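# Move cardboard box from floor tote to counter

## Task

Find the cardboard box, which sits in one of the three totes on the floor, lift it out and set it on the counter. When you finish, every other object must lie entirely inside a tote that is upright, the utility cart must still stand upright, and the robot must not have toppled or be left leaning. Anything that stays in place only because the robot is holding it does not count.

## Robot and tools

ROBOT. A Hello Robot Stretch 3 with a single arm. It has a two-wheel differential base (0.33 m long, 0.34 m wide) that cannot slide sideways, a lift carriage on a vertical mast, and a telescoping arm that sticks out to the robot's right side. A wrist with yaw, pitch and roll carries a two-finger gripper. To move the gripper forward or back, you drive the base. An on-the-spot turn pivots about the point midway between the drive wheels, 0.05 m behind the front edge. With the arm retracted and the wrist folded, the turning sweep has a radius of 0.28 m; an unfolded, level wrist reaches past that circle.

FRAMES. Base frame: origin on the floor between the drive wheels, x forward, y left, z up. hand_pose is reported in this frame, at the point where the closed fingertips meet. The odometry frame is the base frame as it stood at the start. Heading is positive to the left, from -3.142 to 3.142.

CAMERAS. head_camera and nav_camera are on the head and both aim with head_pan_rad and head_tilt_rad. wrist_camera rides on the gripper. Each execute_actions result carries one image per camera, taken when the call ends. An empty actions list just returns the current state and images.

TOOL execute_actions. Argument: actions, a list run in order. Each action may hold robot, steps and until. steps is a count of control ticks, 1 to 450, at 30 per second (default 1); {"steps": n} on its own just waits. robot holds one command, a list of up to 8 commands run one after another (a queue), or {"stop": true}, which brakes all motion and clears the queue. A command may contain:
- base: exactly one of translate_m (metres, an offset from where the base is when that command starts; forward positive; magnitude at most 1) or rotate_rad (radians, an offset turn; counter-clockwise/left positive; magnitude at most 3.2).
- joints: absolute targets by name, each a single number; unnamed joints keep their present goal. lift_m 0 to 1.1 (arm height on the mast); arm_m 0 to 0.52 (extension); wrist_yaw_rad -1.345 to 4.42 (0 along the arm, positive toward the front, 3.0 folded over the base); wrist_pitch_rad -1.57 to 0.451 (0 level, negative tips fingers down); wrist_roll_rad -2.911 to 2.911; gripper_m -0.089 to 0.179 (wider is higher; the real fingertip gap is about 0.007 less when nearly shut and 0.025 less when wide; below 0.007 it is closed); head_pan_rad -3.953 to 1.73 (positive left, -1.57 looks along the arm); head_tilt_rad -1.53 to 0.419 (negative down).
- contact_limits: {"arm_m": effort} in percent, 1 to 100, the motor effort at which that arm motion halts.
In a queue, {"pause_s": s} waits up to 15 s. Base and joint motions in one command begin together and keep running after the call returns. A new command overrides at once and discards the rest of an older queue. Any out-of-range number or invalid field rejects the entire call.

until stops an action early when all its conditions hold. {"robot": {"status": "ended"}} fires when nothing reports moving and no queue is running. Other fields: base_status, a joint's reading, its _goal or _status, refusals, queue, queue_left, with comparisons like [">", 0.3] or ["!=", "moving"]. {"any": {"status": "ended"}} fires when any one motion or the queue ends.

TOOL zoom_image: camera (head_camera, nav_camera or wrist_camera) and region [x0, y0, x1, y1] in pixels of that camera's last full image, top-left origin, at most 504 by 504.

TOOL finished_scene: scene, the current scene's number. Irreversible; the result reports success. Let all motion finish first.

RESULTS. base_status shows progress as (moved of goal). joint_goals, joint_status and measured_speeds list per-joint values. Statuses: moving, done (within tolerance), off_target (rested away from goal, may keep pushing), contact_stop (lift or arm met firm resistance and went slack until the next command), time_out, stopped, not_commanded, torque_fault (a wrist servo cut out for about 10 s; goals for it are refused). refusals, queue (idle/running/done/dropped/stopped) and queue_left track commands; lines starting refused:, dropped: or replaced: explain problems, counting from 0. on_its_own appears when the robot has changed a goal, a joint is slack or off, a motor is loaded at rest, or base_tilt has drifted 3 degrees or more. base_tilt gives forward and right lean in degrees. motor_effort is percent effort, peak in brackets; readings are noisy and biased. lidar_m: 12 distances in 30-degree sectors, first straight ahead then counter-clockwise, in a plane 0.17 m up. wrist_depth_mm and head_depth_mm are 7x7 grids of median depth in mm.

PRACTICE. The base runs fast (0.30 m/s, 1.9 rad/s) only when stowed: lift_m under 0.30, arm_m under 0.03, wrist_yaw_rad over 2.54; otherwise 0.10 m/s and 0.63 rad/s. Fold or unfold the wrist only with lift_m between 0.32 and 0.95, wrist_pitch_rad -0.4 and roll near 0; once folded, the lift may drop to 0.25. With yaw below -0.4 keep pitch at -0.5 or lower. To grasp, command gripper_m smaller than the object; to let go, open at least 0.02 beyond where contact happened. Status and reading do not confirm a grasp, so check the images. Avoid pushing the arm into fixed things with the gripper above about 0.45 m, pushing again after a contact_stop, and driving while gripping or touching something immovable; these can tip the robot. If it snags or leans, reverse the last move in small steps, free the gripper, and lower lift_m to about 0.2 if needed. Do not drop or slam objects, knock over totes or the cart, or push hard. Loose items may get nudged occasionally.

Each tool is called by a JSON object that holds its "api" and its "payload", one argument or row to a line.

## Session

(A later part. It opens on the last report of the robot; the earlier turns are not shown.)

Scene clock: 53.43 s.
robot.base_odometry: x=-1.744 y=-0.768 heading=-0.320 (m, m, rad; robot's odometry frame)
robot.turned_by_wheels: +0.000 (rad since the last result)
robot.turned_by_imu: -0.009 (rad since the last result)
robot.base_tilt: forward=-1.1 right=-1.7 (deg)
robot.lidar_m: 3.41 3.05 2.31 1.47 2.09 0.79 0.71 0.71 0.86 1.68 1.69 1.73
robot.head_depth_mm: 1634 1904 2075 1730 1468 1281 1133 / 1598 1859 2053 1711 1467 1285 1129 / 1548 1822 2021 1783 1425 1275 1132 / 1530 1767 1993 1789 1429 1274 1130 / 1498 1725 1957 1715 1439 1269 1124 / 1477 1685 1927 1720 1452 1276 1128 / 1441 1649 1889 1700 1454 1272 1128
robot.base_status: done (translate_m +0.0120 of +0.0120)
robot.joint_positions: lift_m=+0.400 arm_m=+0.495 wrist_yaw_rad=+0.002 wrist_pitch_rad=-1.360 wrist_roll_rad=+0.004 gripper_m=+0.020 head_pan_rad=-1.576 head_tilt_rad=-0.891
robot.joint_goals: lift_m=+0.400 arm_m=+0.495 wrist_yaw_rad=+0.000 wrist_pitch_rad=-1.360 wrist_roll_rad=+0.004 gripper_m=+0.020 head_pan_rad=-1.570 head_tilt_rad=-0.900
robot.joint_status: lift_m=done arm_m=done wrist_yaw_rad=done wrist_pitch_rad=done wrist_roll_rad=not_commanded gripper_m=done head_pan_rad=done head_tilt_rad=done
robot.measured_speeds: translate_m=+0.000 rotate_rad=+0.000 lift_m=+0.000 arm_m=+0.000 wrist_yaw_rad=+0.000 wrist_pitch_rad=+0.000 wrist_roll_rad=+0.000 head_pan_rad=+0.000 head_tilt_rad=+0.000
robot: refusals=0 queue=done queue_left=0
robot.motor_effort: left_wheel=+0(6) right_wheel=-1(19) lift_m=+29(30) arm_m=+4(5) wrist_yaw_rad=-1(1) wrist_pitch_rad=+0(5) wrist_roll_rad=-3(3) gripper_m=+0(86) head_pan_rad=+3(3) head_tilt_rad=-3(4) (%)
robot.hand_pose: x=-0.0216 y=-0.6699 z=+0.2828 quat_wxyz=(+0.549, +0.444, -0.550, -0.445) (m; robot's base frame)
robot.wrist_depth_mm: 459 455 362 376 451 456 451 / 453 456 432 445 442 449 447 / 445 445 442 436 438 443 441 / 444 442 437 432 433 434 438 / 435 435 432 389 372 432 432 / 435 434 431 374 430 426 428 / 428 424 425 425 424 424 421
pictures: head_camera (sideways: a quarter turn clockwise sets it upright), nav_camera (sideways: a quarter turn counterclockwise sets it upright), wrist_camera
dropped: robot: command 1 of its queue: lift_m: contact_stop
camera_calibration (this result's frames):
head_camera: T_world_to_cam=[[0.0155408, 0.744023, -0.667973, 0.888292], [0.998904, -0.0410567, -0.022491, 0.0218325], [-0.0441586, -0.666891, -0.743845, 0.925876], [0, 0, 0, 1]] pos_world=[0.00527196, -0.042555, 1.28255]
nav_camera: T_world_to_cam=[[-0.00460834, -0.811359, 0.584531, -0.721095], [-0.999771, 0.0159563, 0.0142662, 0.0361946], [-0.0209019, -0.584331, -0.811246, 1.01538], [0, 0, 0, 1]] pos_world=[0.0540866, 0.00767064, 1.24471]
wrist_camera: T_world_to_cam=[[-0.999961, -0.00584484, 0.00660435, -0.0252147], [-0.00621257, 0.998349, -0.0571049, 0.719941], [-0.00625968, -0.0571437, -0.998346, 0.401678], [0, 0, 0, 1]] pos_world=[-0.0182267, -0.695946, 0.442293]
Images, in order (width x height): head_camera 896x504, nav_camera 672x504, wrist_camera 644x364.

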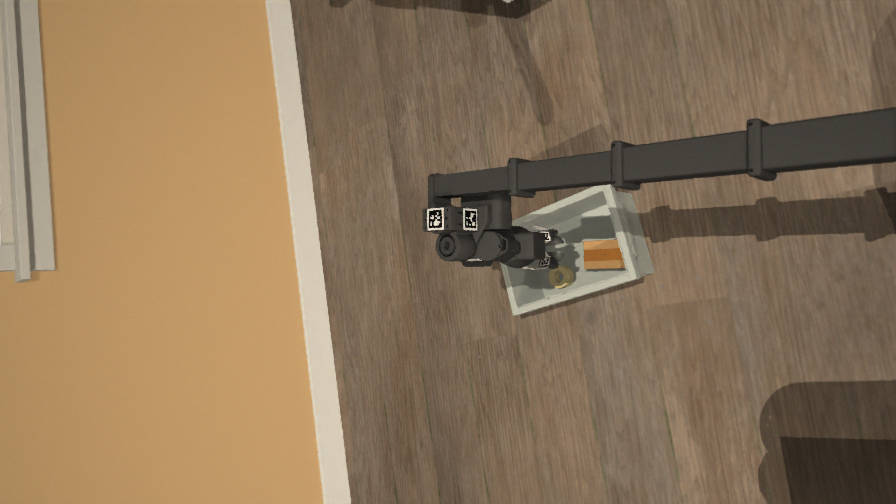

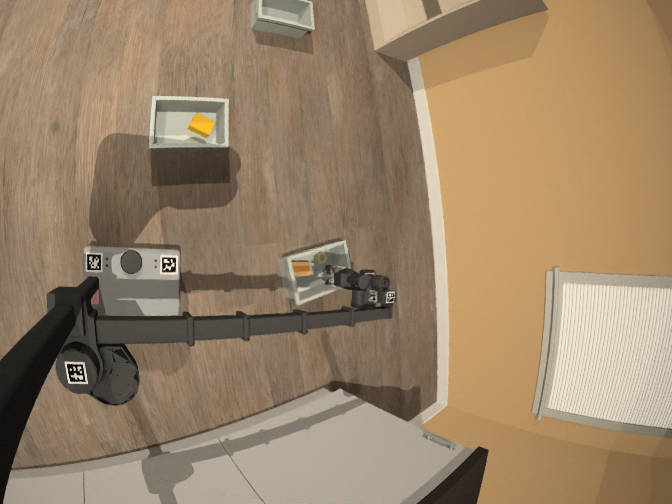

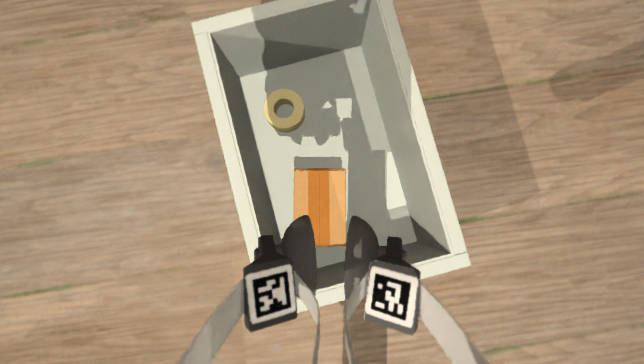

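{"api": "execute_actions", "payload": {
  "actions": [
    {"robot":[{"base":{"translate_m":0.004},"joints":{"arm_m":0.478,"gripper_m":0.095}},{"joints":{"lift_m":0.2}}],"steps":450,"until":{"robot":{"status":"ended"}}}
  ]
}}

Scene clock: 56.67 s.
robot.base_odometry: x=-1.741 y=-0.770 heading=-0.320 (m, m, rad; robot's odometry frame)
robot.turned_by_wheels: +0.000 (rad since the last result)
robot.turned_by_imu: -0.004 (rad since the last result)
robot.base_tilt: forward=-1.1 right=-1.9 (deg)
robot.lidar_m: 3.02 3.04 2.31 1.48 2.09 0.79 0.71 0.71 0.85 1.68 1.69 1.72
robot.head_depth_mm: 1643 1902 2069 1724 1463 1277 1127 / 1600 1859 2046 1738 1470 1276 1130 / 1571 1812 2025 1724 1469 1274 1128 / 1530 1757 1983 1717 1375 1281 1132 / 1501 1730 1970 1708 1428 1273 1127 / 1462 1693 1933 1710 1455 1270 1131 / 1440 1650 1903 1712 1460 1273 1126
robot.base_status: done (translate_m +0.0040 of +0.0040)
robot.joint_positions: lift_m=+0.244 arm_m=+0.478 wrist_yaw_rad=+0.002 wrist_pitch_rad=-1.361 wrist_roll_rad=+0.005 gripper_m=+0.095 head_pan_rad=-1.576 head_tilt_rad=-0.891
robot.joint_goals: lift_m=+0.244 arm_m=+0.478 wrist_yaw_rad=+0.000 wrist_pitch_rad=-1.360 wrist_roll_rad=+0.005 gripper_m=+0.095 head_pan_rad=-1.570 head_tilt_rad=-0.900
robot.joint_status: lift_m=contact_stop arm_m=done wrist_yaw_rad=done wrist_pitch_rad=done wrist_roll_rad=not_commanded gripper_m=done head_pan_rad=done head_tilt_rad=done
robot.measured_speeds: translate_m=+0.000 rotate_rad=+0.001 lift_m=+0.005 arm_m=+0.000 wrist_yaw_rad=+0.010 wrist_pitch_rad=+0.000 wrist_roll_rad=+0.024 head_pan_rad=+0.000 head_tilt_rad=+0.000
robot: refusals=0 queue=dropped queue_left=0
robot.on_its_own: lift_m is slack since a contact_stop, until your next command for it (your +0.200 is given up)
robot.motor_effort: left_wheel=-2(3) right_wheel=+0(5) lift_m=+10(28) arm_m=-1(5) wrist_yaw_rad=-2(2) wrist_pitch_rad=+1(1) wrist_roll_rad=-4(4) gripper_m=-5(82) head_pan_rad=+4(4) head_tilt_rad=-3(2) (%)
robot.hand_pose: x=-0.0216 y=-0.6529 z=+0.1269 quat_wxyz=(+0.549, +0.444, -0.550, -0.446) (m; robot's base frame)
robot.wrist_depth_mm: 308 211 294 300 281 196 299 / 304 300 279 295 294 189 296 / 299 298 272 242 291 192 291 / 296 294 228 240 288 207 288 / 289 290 222 237 284 214 285 / 289 286 203 266 204 169 280 / 284 284 174 167 223 279 279
pictures: head_camera (sideways: a quarter turn clockwise sets it upright), nav_camera (sideways: a quarter turn counterclockwise sets it upright), wrist_camera
camera_calibration (this result's frames):
head_camera: T_world_to_cam=[[0.0155386, 0.744023, -0.667973, 0.888292], [0.998904, -0.0410538, -0.022491, 0.0218325], [-0.0441566, -0.666891, -0.743846, 0.925876], [0, 0, 0, 1]] pos_world=[0.00527209, -0.042555, 1.28255]
nav_camera: T_world_to_cam=[[-0.00460592, -0.811359, 0.58453, -0.721095], [-0.999771, 0.0159533, 0.0142662, 0.0361946], [-0.0209002, -0.584331, -0.811246, 1.01538], [0, 0, 0, 1]] pos_world=[0.0540866, 0.00767079, 1.24471]
wrist_camera: T_world_to_cam=[[-0.999962, -0.0058656, 0.0064308, -0.024054], [-0.00621586, 0.998419, -0.055873, 0.693968], [-0.0060929, -0.0559108, -0.998417, 0.247837], [0, 0, 0, 1]] pos_world=[-0.0182294, -0.679155, 0.286374]
Images, in order (width x height): head_camera 896x504, nav_camera 672x504, wrist_camera 644x364.

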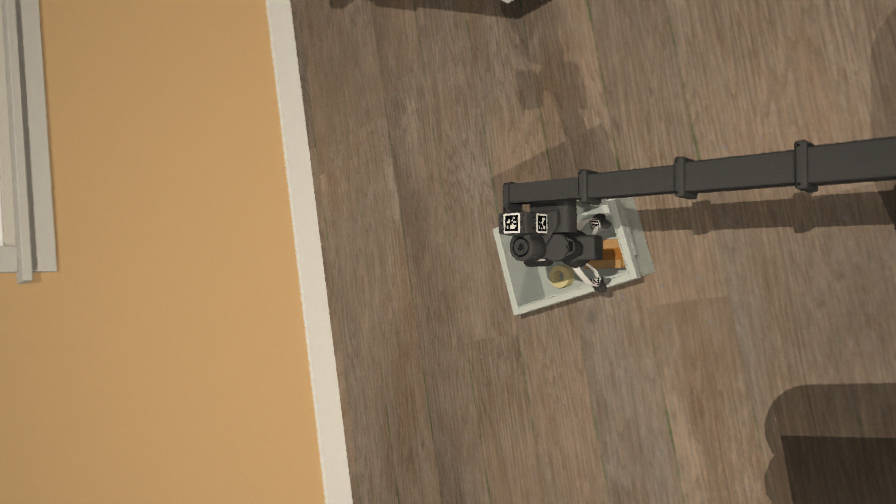

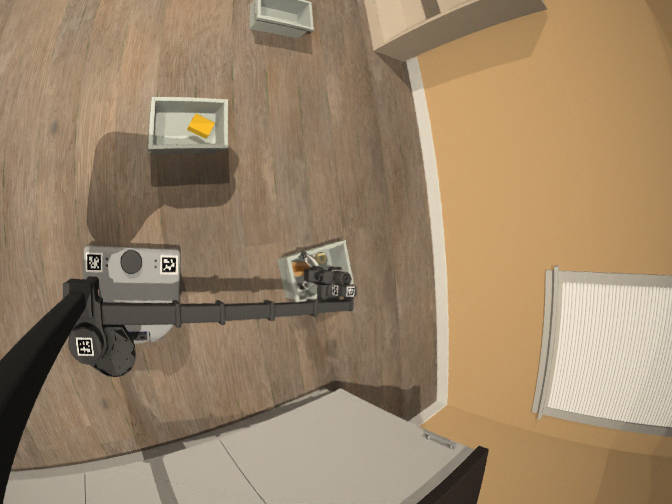

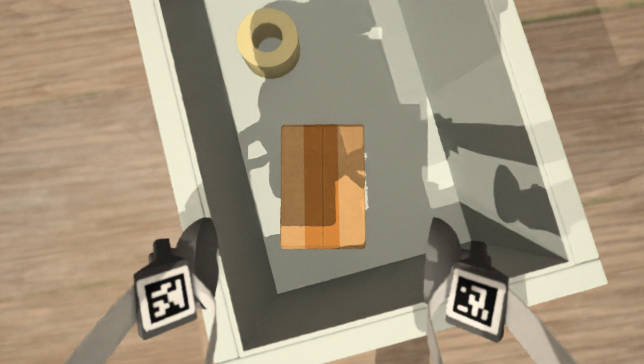

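{"api": "execute_actions", "payload": {
  "actions": [
    {"robot":[{"joints":{"lift_m":0.3}},{"base":{"translate_m":-0.005},"joints":{"arm_m":0.51,"gripper_m":0.082}},{"joints":{"lift_m":0.16}}],"steps":450,"until":{"robot":{"status":"ended"}}}
  ]
}}

Scene clock: 68.27 s.
robot.base_odometry: x=-1.745 y=-0.768 heading=-0.320 (m, m, rad; robot's odometry frame)
robot.turned_by_wheels: +0.000 (rad since the last result)
robot.turned_by_imu: -0.008 (rad since the last result)
robot.base_tilt: forward=-1.2 right=-1.7 (deg)
robot.lidar_m: 3.00 3.05 2.32 1.47 1.68 0.79 0.70 0.71 0.85 1.68 1.69 1.73
robot.head_depth_mm: 1634 1910 2096 1726 1468 1282 1133 / 1605 1873 2059 1718 1471 1272 1129 / 1569 1824 2023 1704 1457 1276 1128 / 1533 1773 1987 1722 1430 1272 1126 / 1494 1721 1963 1710 1434 1269 1126 / 1476 1686 1936 1701 1460 1273 1129 / 1444 1648 1895 1699 1460 1270 1119
robot.base_status: done (translate_m -0.0050 of -0.0050)
robot.joint_positions: lift_m=+0.160 arm_m=+0.510 wrist_yaw_rad=+0.003 wrist_pitch_rad=-1.360 wrist_roll_rad=+0.005 gripper_m=+0.082 head_pan_rad=-1.576 head_tilt_rad=-0.891
robot.joint_goals: lift_m=+0.160 arm_m=+0.510 wrist_yaw_rad=+0.000 wrist_pitch_rad=-1.360 wrist_roll_rad=+0.005 gripper_m=+0.082 head_pan_rad=-1.570 head_tilt_rad=-0.900
robot.joint_status: lift_m=done arm_m=done wrist_yaw_rad=done wrist_pitch_rad=done wrist_roll_rad=not_commanded gripper_m=done head_pan_rad=done head_tilt_rad=done
robot.measured_speeds: translate_m=+0.000 rotate_rad=+0.000 lift_m=+0.000 arm_m=+0.000 wrist_yaw_rad=+0.000 wrist_pitch_rad=+0.000 wrist_roll_rad=+0.000 head_pan_rad=+0.000 head_tilt_rad=+0.000
robot: refusals=0 queue=done queue_left=0
robot.motor_effort: left_wheel=+1(2) right_wheel=-2(7) lift_m=+16(30) arm_m=+5(6) wrist_yaw_rad=-2(2) wrist_pitch_rad=+0(1) wrist_roll_rad=-3(3) gripper_m=+1(58) head_pan_rad=+4(3) head_tilt_rad=-3(2) (%)
robot.hand_pose: x=-0.0215 y=-0.6846 z=+0.0435 quat_wxyz=(+0.549, +0.444, -0.550, -0.446) (m; robot's base frame)
robot.wrist_depth_mm: 132 186 185 208 209 140 100 / 123 177 205 206 207 150 105 / 115 162 205 205 204 161 111 / 109 148 202 152 201 174 116 / 105 136 152 150 200 185 123 / 99 121 149 149 196 187 131 / 93 113 180 189 181 160 132
pictures: head_camera (sideways: a quarter turn clockwise sets it upright), nav_camera (sideways: a quarter turn counterclockwise sets it upright), wrist_camera
camera_calibration (this result's frames):
head_camera: T_world_to_cam=[[0.0155441, 0.744021, -0.667975, 0.888295], [0.998903, -0.0410612, -0.0224909, 0.0218324], [-0.0441615, -0.666893, -0.743843, 0.925873], [0, 0, 0, 1]] pos_world=[0.00527177, -0.042555, 1.28255]
nav_camera: T_world_to_cam=[[-0.00461191, -0.811357, 0.584533, -0.721099], [-0.999771, 0.0159608, 0.0142661, 0.0361947], [-0.0209045, -0.584333, -0.811245, 1.01537], [0, 0, 0, 1]] pos_world=[0.0540866, 0.00767026, 1.24471]
wrist_camera: T_world_to_cam=[[-0.999961, -0.00602398, 0.00640293, -0.0238014], [-0.00637583, 0.998386, -0.0564322, 0.720984], [-0.00605265, -0.0564709, -0.998386, 0.162383], [0, 0, 0, 1]] pos_world=[-0.0182208, -0.710794, 0.20296]
Images, in order (width x height): head_camera 896x504, nav_camera 672x504, wrist_camera 644x364.

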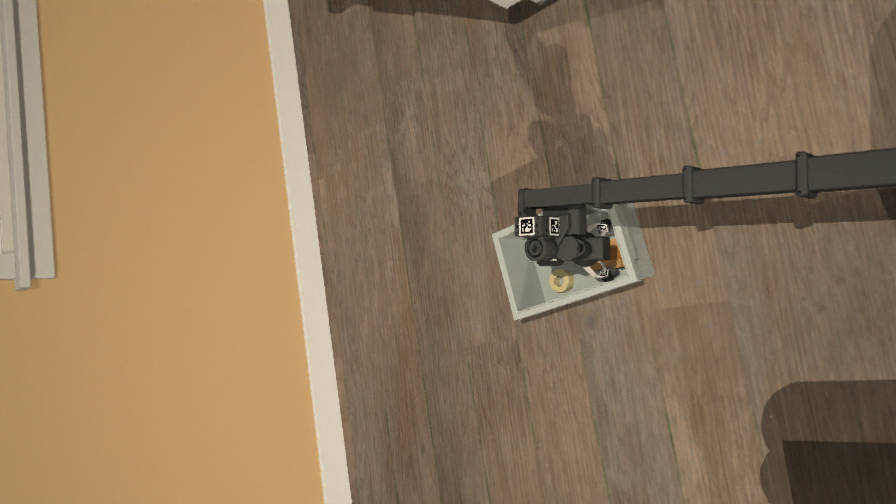

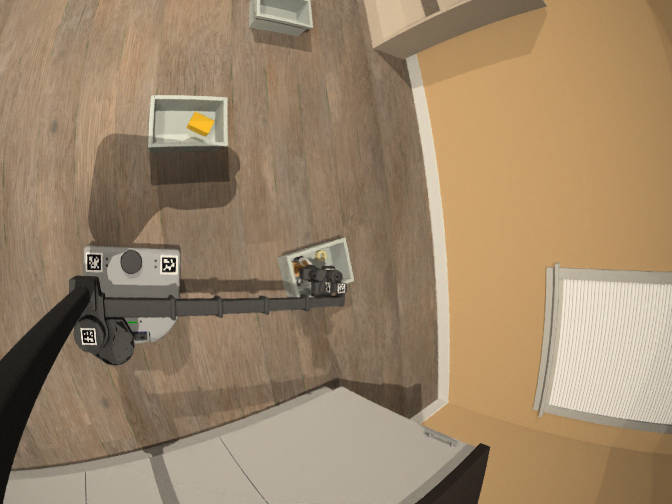

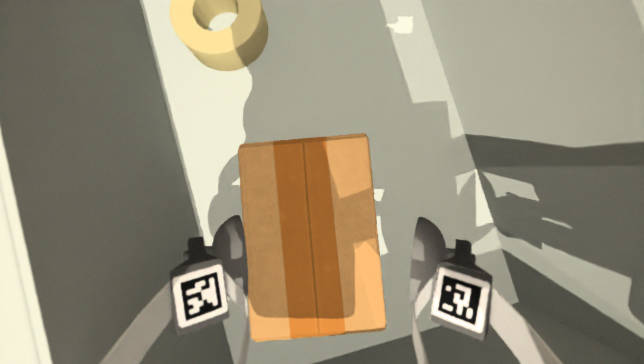

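Down around it. Grip and lift.

{"api": "execute_actions", "payload": {
  "actions": [
    {"robot":{"joints":{"gripper_m":0.02}},"steps":50},
    {"robot":{"joints":{"lift_m":0.42}},"steps":200,"until":{"robot":{"status":"ended"}}}
  ]
}}

Scene clock: 73.17 s.
robot.base_odometry: x=-1.745 y=-0.768 heading=-0.320 (m, m, rad; robot's odometry frame)
robot.turned_by_wheels: +0.000 (rad since the last result)
robot.turned_by_imu: -0.001 (rad since the last result)
robot.base_tilt: forward=-1.1 right=-1.9 (deg)
robot.lidar_m: 3.01 3.04 2.31 1.48 1.68 0.79 0.70 0.71 0.85 1.68 1.69 1.73
robot.head_depth_mm: 1638 1902 2079 1723 1466 1279 1130 / 1603 1866 2064 1713 1466 1286 1133 / 1563 1812 2020 1766 1464 1274 1128 / 1538 1765 1990 1775 1411 1272 1129 / 1501 1732 1974 1710 1429 1276 1129 / 1471 1684 1928 1711 1453 1275 1126 / 1439 1651 1902 1715 1470 1267 1131
robot.base_status: done (translate_m -0.0050 of -0.0050)
robot.joint_positions: lift_m=+0.420 arm_m=+0.510 wrist_yaw_rad=+0.003 wrist_pitch_rad=-1.360 wrist_roll_rad=+0.005 gripper_m=+0.021 head_pan_rad=-1.576 head_tilt_rad=-0.891
robot.joint_goals: lift_m=+0.420 arm_m=+0.510 wrist_yaw_rad=+0.000 wrist_pitch_rad=-1.360 wrist_roll_rad=+0.005 gripper_m=+0.020 head_pan_rad=-1.570 head_tilt_rad=-0.900
robot.joint_status: lift_m=done arm_m=done wrist_yaw_rad=done wrist_pitch_rad=done wrist_roll_rad=not_commanded gripper_m=done head_pan_rad=done head_tilt_rad=done
robot.measured_speeds: translate_m=+0.000 rotate_rad=+0.000 lift_m=+0.000 arm_m=+0.000 wrist_yaw_rad=+0.000 wrist_pitch_rad=+0.000 wrist_roll_rad=+0.000 head_pan_rad=+0.000 head_tilt_rad=+0.000
robot: refusals=0 queue=done queue_left=0
robot.motor_effort: left_wheel=+1(2) right_wheel=-2(2) lift_m=+30(28) arm_m=+5(6) wrist_yaw_rad=-2(1) wrist_pitch_rad=+0(0) wrist_roll_rad=-3(3) gripper_m=-18(89) head_pan_rad=+3(3) head_tilt_rad=-2(2) (%)
robot.hand_pose: x=-0.0215 y=-0.6846 z=+0.3027 quat_wxyz=(+0.549, +0.444, -0.550, -0.446) (m; robot's base frame)
robot.wrist_depth_mm: 478 471 475 373 475 476 467 / 471 472 405 463 466 468 467 / 468 465 449 459 459 462 462 / 459 460 432 150 357 458 453 / 453 461 457 148 340 449 454 / 452 449 - 147 147 444 446 / 447 448 447 146 441 440 438
pictures: head_camera (sideways: a quarter turn clockwise sets it upright), nav_camera (sideways: a quarter turn counterclockwise sets it upright), wrist_camera
camera_calibration (this result's frames):
head_camera: T_world_to_cam=[[0.0155441, 0.744021, -0.667975, 0.888295], [0.998903, -0.0410612, -0.0224909, 0.0218324], [-0.0441615, -0.666893, -0.743843, 0.925873], [0, 0, 0, 1]] pos_world=[0.00527177, -0.042555, 1.28255]
nav_camera: T_world_to_cam=[[-0.00461191, -0.811357, 0.584533, -0.721099], [-0.999771, 0.0159608, 0.0142661, 0.0361947], [-0.0209045, -0.584333, -0.811245, 1.01537], [0, 0, 0, 1]] pos_world=[0.0540866, 0.00767026, 1.24471]
wrist_camera: T_world_to_cam=[[-0.999961, -0.00602273, 0.00640311, -0.0254608], [-0.0063746, 0.998386, -0.0564323, 0.735617], [-0.0060529, -0.056471, -0.998386, 0.421231], [0, 0, 0, 1]] pos_world=[-0.0182208, -0.710796, 0.462227]
Images, in order (width x height): head_camera 896x504, nav_camera 672x504, wrist_camera 644x364.

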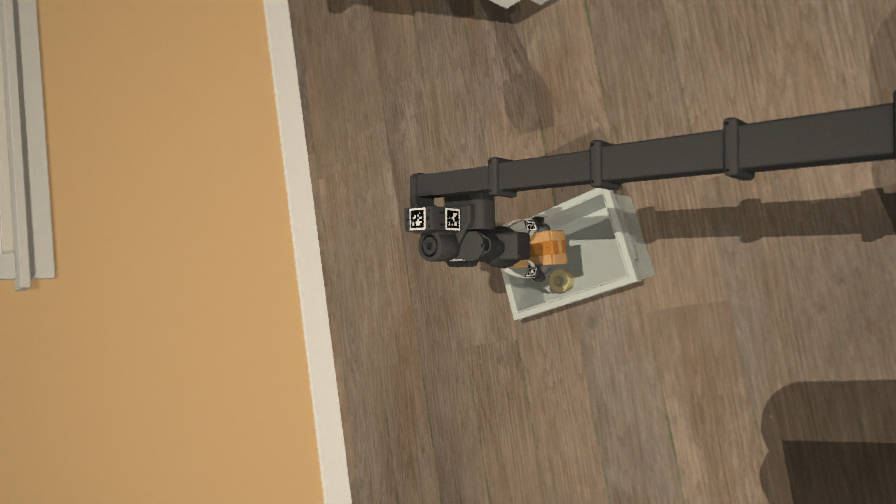

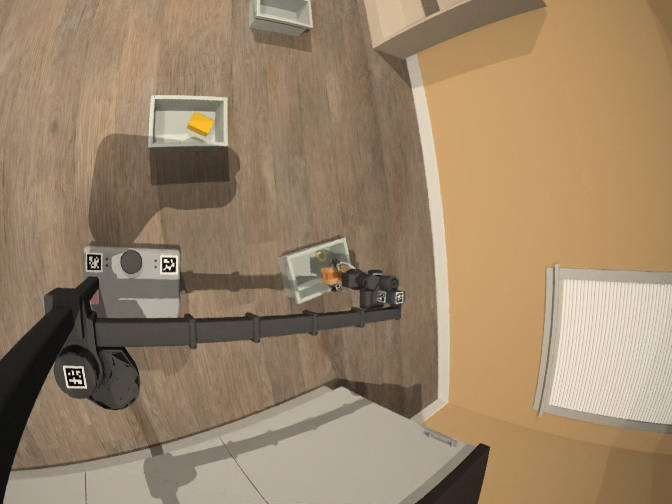

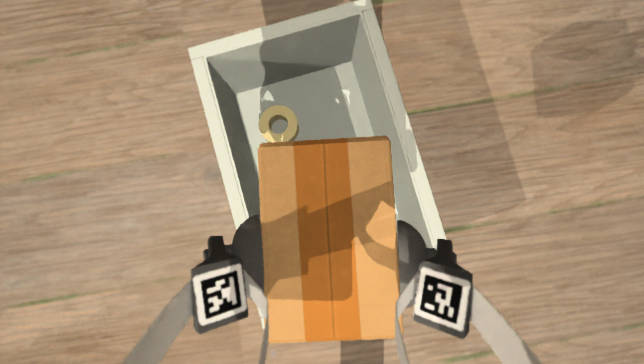

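{"api": "execute_actions", "payload": {
  "actions": [
    {"robot":[{"joints":{"lift_m":1.1,"arm_m":0.05,"head_tilt_rad":-0.5}},{"base":{"rotate_rad":-0.65}},{"base":{"translate_m":-0.35}},{"base":{"rotate_rad":-0.6}},{"joints":{"arm_m":0.45}}],"steps":450,"until":{"robot":{"status":"ended"}}},
    {"steps":400,"until":{"robot":{"status":"ended"}}}
  ]
}}

Scene clock: 92.73 s.
robot.base_odometry: x=-1.943 y=-0.479 heading=-1.570 (m, m, rad; robot's odometry frame)
robot.turned_by_wheels: -1.250 (rad since the last result)
robot.turned_by_imu: -1.265 (rad since the last result)
robot.base_tilt: forward=-1.3 right=-1.8 (deg)
robot.lidar_m: 1.94 2.07 3.20 3.25 2.30 1.24 1.22 0.61 0.48 0.47 0.51 0.77
robot.head_depth_mm: 875 980 1049 866 628 578 653 / 889 987 1066 870 626 586 664 / 901 - 1073 870 625 596 676 / 917 1000 - 784 627 603 687 / 933 1011 1101 873 626 613 699 / 942 1020 1115 875 627 624 711 / 954 1029 1128 870 629 633 724
robot.base_status: done (rotate_rad -0.5999 of -0.6000)
robot.joint_positions: lift_m=+1.100 arm_m=+0.450 wrist_yaw_rad=+0.001 wrist_pitch_rad=-1.360 wrist_roll_rad=+0.003 gripper_m=+0.021 head_pan_rad=-1.576 head_tilt_rad=-0.507
robot.joint_goals: lift_m=+1.100 arm_m=+0.450 wrist_yaw_rad=+0.000 wrist_pitch_rad=-1.360 wrist_roll_rad=+0.003 gripper_m=+0.020 head_pan_rad=-1.570 head_tilt_rad=-0.500
robot.joint_status: lift_m=done arm_m=done wrist_yaw_rad=done wrist_pitch_rad=done wrist_roll_rad=not_commanded gripper_m=done head_pan_rad=done head_tilt_rad=done
robot.measured_speeds: translate_m=+0.000 rotate_rad=+0.000 lift_m=+0.000 arm_m=+0.000 wrist_yaw_rad=+0.000 wrist_pitch_rad=+0.000 wrist_roll_rad=+0.000 head_pan_rad=+0.000 head_tilt_rad=+0.000
robot: refusals=0 queue=done queue_left=0
robot.motor_effort: left_wheel=+1(4) right_wheel=-3(8) lift_m=+30(31) arm_m=+4(5) wrist_yaw_rad=-1(2) wrist_pitch_rad=+0(1) wrist_roll_rad=-2(3) gripper_m=-17(17) head_pan_rad=+3(3) head_tilt_rad=+3(19) (%)
robot.hand_pose: x=-0.0216 y=-0.6246 z=+0.9827 quat_wxyz=(+0.549, +0.444, -0.550, -0.446) (m; robot's base frame)
robot.wrist_depth_mm: 244 243 242 242 242 241 241 / 240 241 240 239 239 237 237 / 238 237 238 236 236 236 236 / 236 235 234 150 232 233 232 / 233 231 232 148 230 230 230 / 229 229 - 147 147 229 228 / 227 227 225 147 225 225 224
pictures: head_camera (sideways: a quarter turn clockwise sets it upright), nav_camera (sideways: a quarter turn counterclockwise sets it upright), wrist_camera
camera_calibration (this result's frames):
head_camera: T_world_to_cam=[[0.0138406, 0.439212, -0.898277, 1.18853], [0.998871, -0.0469116, -0.00754684, 0.00238476], [-0.0454543, -0.897158, -0.439365, 0.529783], [0, 0, 0, 1]] pos_world=[0.00524889, -0.0466048, 1.30041]
nav_camera: T_world_to_cam=[[-0.0030565, -0.53293, 0.846154, -1.06207], [-0.999745, 0.020559, 0.00933731, 0.0426053], [-0.0223722, -0.845909, -0.532857, 0.653293], [0, 0, 0, 1]] pos_world=[0.0539638, -0.0142594, 1.24639]
wrist_camera: T_world_to_cam=[[-0.999956, -0.00643052, 0.00680185, -0.0301437], [-0.00680309, 0.998394, -0.0562506, 0.713855], [-0.0064292, -0.0562944, -0.998394, 1.10364], [0, 0, 0, 1]] pos_world=[-0.0181904, -0.650774, 1.14223]
Images, in order (width x height): head_camera 896x504, nav_camera 672x504, wrist_camera 644x364.

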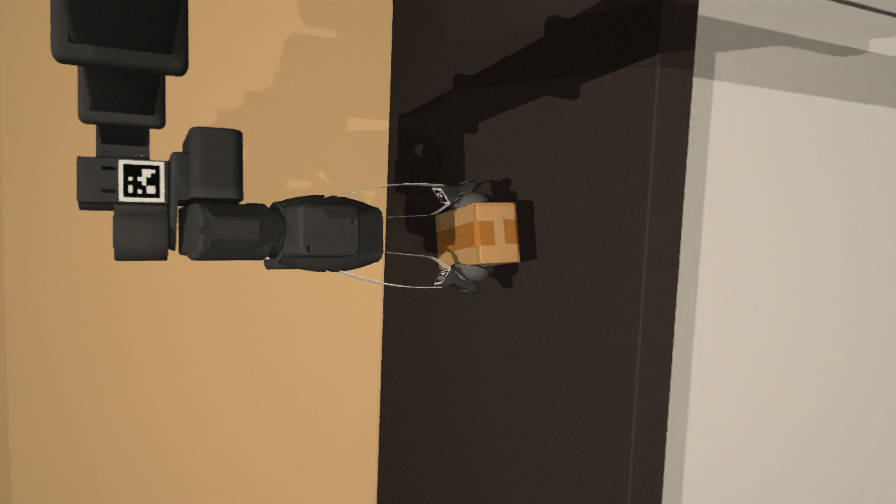

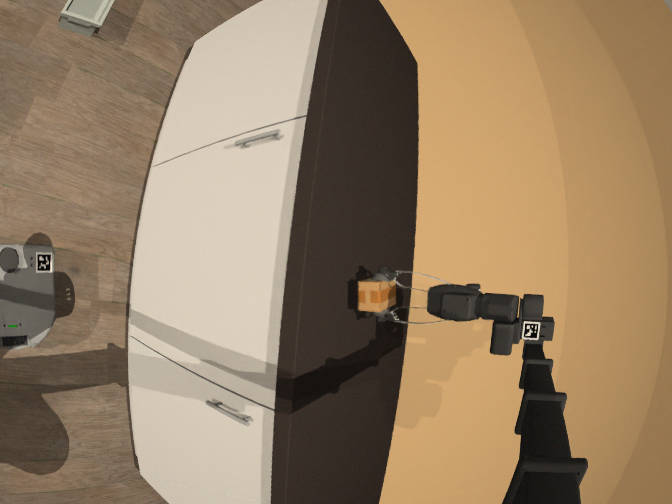

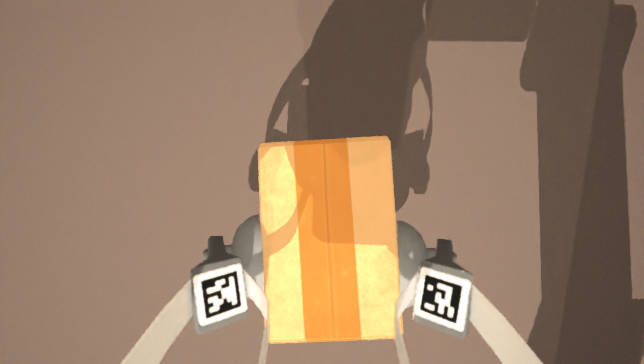

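{"api": "execute_actions", "payload": {
  "actions": [
    {"robot":[{"joints":{"lift_m":1.069}},{"joints":{"gripper_m":0.11}},{"pause_s":0.5},{"joints":{"lift_m":1.1}},{"joints":{"arm_m":0.05}}],"steps":450,"until":{"robot":{"status":"ended"}}},
    {"robot":{"base":{"translate_m":0.15}},"steps":150,"until":{"robot":{"status":"ended"}}}
  ]
}}

Scene clock: 103.53 s.
robot.base_odometry: x=-1.943 y=-0.629 heading=-1.570 (m, m, rad; robot's odometry frame)
robot.turned_by_wheels: +0.000 (rad since the last result)
robot.turned_by_imu: -0.003 (rad since the last result)
robot.base_tilt: forward=-1.1 right=-1.7 (deg)
robot.lidar_m: 1.79 1.95 2.55 3.24 2.48 1.39 1.36 0.63 0.50 0.49 0.53 0.80
robot.head_depth_mm: - - - - 602 600 674 / 907 - - - - - 722 / 919 - - - - - 733 / 938 1019 1106 927 626 - 728 / 949 1027 1119 873 628 630 703 / 960 1037 1134 874 626 641 738 / 973 1054 1134 876 627 659 754
robot.base_status: done (translate_m +0.1500 of +0.1500)
robot.joint_positions: lift_m=+1.100 arm_m=+0.050 wrist_yaw_rad=+0.001 wrist_pitch_rad=-1.360 wrist_roll_rad=+0.003 gripper_m=+0.110 head_pan_rad=-1.576 head_tilt_rad=-0.507
robot.joint_goals: lift_m=+1.100 arm_m=+0.050 wrist_yaw_rad=+0.000 wrist_pitch_rad=-1.360 wrist_roll_rad=+0.003 gripper_m=+0.110 head_pan_rad=-1.570 head_tilt_rad=-0.500
robot.joint_status: lift_m=done arm_m=done wrist_yaw_rad=done wrist_pitch_rad=done wrist_roll_rad=not_commanded gripper_m=done head_pan_rad=done head_tilt_rad=done
robot.measured_speeds: translate_m=+0.000 rotate_rad=+0.000 lift_m=+0.000 arm_m=+0.000 wrist_yaw_rad=+0.000 wrist_pitch_rad=+0.000 wrist_roll_rad=+0.000 head_pan_rad=+0.000 head_tilt_rad=+0.000
robot: refusals=0 queue=done queue_left=0
robot.motor_effort: left_wheel=+1(3) right_wheel=-2(2) lift_m=+29(29) arm_m=-5(4) wrist_yaw_rad=-1(1) wrist_pitch_rad=+0(1) wrist_roll_rad=-2(2) gripper_m=+0(77) head_pan_rad=+4(3) head_tilt_rad=+3(3) (%)
robot.hand_pose: x=-0.0216 y=-0.2252 z=+0.9828 quat_wxyz=(+0.549, +0.444, -0.550, -0.446) (m; robot's base frame)
robot.wrist_depth_mm: 563 523 471 446 417 391 366 / 909 767 698 627 568 515 466 / - - - - 876 760 684 / - - - - - - - / - - - - - - - / - - - - - - - / - - - - - - -
pictures: head_camera (sideways: a quarter turn clockwise sets it upright), nav_camera (sideways: a quarter turn counterclockwise sets it upright), wrist_camera
camera_calibration (this result's frames):
head_camera: T_world_to_cam=[[0.0138402, 0.43915, -0.898307, 1.18857], [0.998871, -0.046912, -0.007544, 0.00238105], [-0.0454543, -0.897188, -0.439303, 0.529703], [0, 0, 0, 1]] pos_world=[0.00524889, -0.0466049, 1.30042]
nav_camera: T_world_to_cam=[[-0.00305611, -0.532872, 0.84619, -1.06212], [-0.999745, 0.0205595, 0.00933628, 0.0426066], [-0.0223723, -0.845946, -0.532799, 0.653217], [0, 0, 0, 1]] pos_world=[0.0539638, -0.0142632, 1.24639]
wrist_camera: T_world_to_cam=[[-0.999955, -0.00659523, 0.0068371, -0.0276474], [-0.00696953, 0.998392, -0.0562504, 0.315128], [-0.00645513, -0.0562955, -0.998393, 1.12614], [0, 0, 0, 1]] pos_world=[-0.0181805, -0.251407, 1.14225]
Images, in order (width x height): head_camera 896x504, nav_camera 672x504, wrist_camera 644x364.

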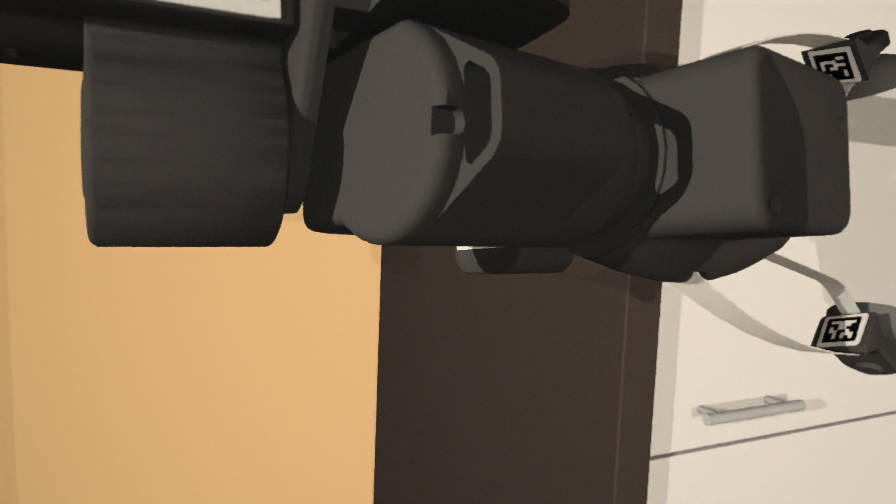

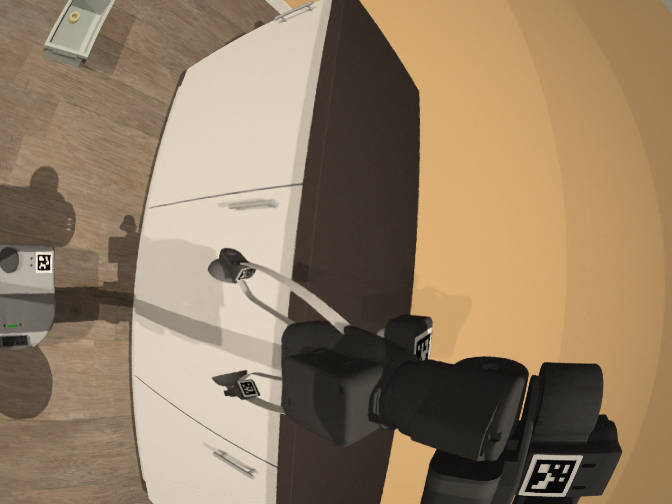

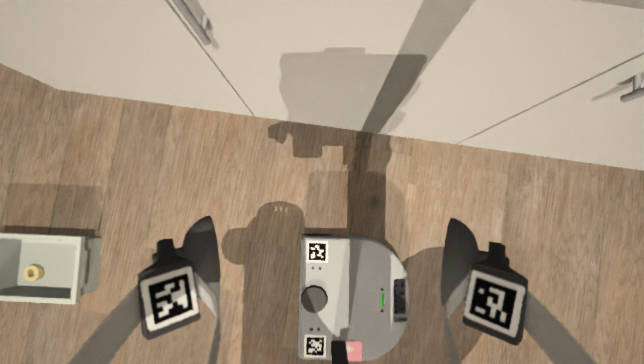

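Box is hidden by the arm; verify.

{"api": "execute_actions", "payload": {
  "actions": [
    {"robot":{"base":{"translate_m":0.25}},"steps":200,"until":{"robot":{"status":"ended"}}},
    {"robot":{"joints":{"head_pan_rad":-2.1}},"steps":60}
  ]
}}

Scene clock: 109.57 s.
robot.base_odometry: x=-1.943 y=-0.879 heading=-1.570 (m, m, rad; robot's odometry frame)
robot.turned_by_wheels: +0.000 (rad since the last result)
robot.turned_by_imu: -0.002 (rad since the last result)
robot.base_tilt: forward=-1.1 right=-1.7 (deg)
robot.lidar_m: 1.55 1.68 2.38 3.19 2.80 1.65 1.61 0.66 0.53 0.52 0.56 1.57
robot.head_depth_mm: - - 1206 870 803 922 1090 / - - 1215 871 743 849 987 / - - 1213 828 704 789 904 / - - 1223 - 671 735 836 / - - - - 627 688 796 / - - - - 601 648 743 / - - - - - - -
robot.base_status: done (translate_m +0.2500 of +0.2500)
robot.joint_positions: lift_m=+1.100 arm_m=+0.050 wrist_yaw_rad=+0.001 wrist_pitch_rad=-1.360 wrist_roll_rad=+0.003 gripper_m=+0.110 head_pan_rad=-2.093 head_tilt_rad=-0.507
robot.joint_goals: lift_m=+1.100 arm_m=+0.050 wrist_yaw_rad=+0.000 wrist_pitch_rad=-1.360 wrist_roll_rad=+0.003 gripper_m=+0.110 head_pan_rad=-2.100 head_tilt_rad=-0.500
robot.joint_status: lift_m=done arm_m=done wrist_yaw_rad=done wrist_pitch_rad=done wrist_roll_rad=not_commanded gripper_m=done head_pan_rad=done head_tilt_rad=done
robot.measured_speeds: translate_m=+0.000 rotate_rad=+0.000 lift_m=+0.000 arm_m=+0.000 wrist_yaw_rad=+0.000 wrist_pitch_rad=+0.000 wrist_roll_rad=+0.000 head_pan_rad=+0.000 head_tilt_rad=+0.000
robot: refusals=0 queue=done queue_left=0
robot.motor_effort: left_wheel=+1(5) right_wheel=-2(3) lift_m=+29(29) arm_m=-4(5) wrist_yaw_rad=-1(0) wrist_pitch_rad=+1(1) wrist_roll_rad=-2(2) gripper_m=+0(1) head_pan_rad=-4(38) head_tilt_rad=+3(2) (%)
robot.hand_pose: x=-0.0216 y=-0.2252 z=+0.9828 quat_wxyz=(+0.549, +0.444, -0.550, -0.446) (m; robot's base frame)
robot.wrist_depth_mm: 667 585 537 497 461 436 409 / - 881 779 699 637 578 537 / - - - - - 878 772 / - - - - - - - / - - - - - - - / - - - - - - - / - - - - - - -
pictures: head_camera (sideways: a quarter turn clockwise sets it upright), nav_camera (sideways: a quarter turn counterclockwise sets it upright), wrist_camera
camera_calibration (this result's frames):
head_camera: T_world_to_cam=[[0.22886, 0.375057, -0.898307, 1.18726], [0.845467, -0.533974, -0.00754401, 0.00331682], [-0.482502, -0.757763, -0.439304, 0.532369], [0, 0, 0, 1]] pos_world=[-0.0176506, -0.0401079, 1.30042]
nav_camera: T_world_to_cam=[[-0.265756, -0.461883, 0.84619, -1.06052], [-0.859239, 0.511489, 0.00933629, 0.0417496], [-0.437129, -0.724598, -0.532799, 0.655747], [0, 0, 0, 1]] pos_world=[0.0406807, -0.0360355, 1.24639]
wrist_camera: T_world_to_cam=[[-0.999955, -0.00659502, 0.00683709, -0.0276473], [-0.00696932, 0.998392, -0.0562502, 0.315128], [-0.00645512, -0.0562953, -0.998393, 1.12614], [0, 0, 0, 1]] pos_world=[-0.0181805, -0.251407, 1.14225]
Images, in order (width x height): head_camera 896x504, nav_camera 672x504, wrist_camera 644x364.

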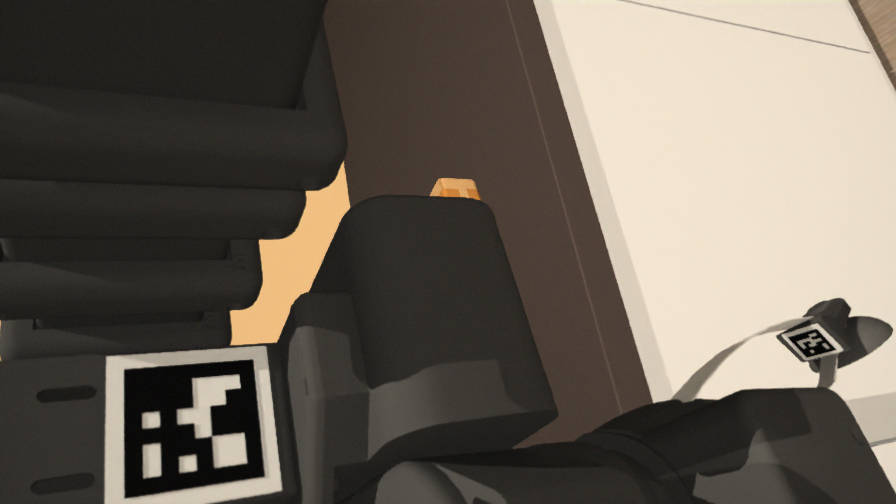

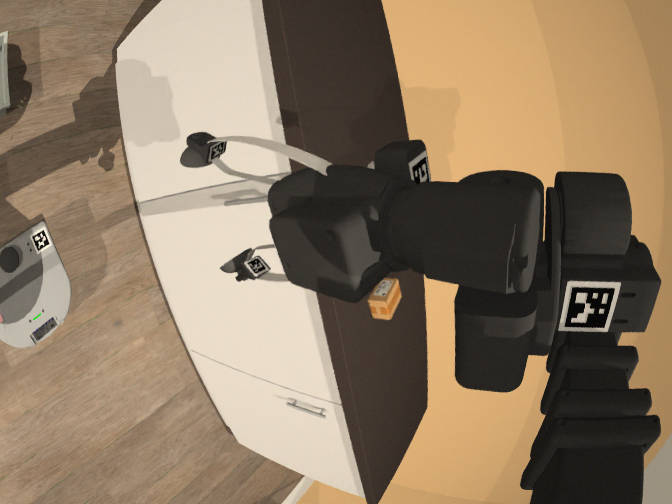

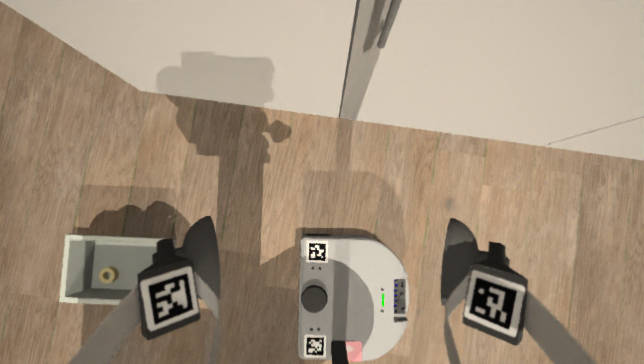

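{"api": "finished_scene", "payload": {
  "scene": 2
}}

The scene is finished: the task was done.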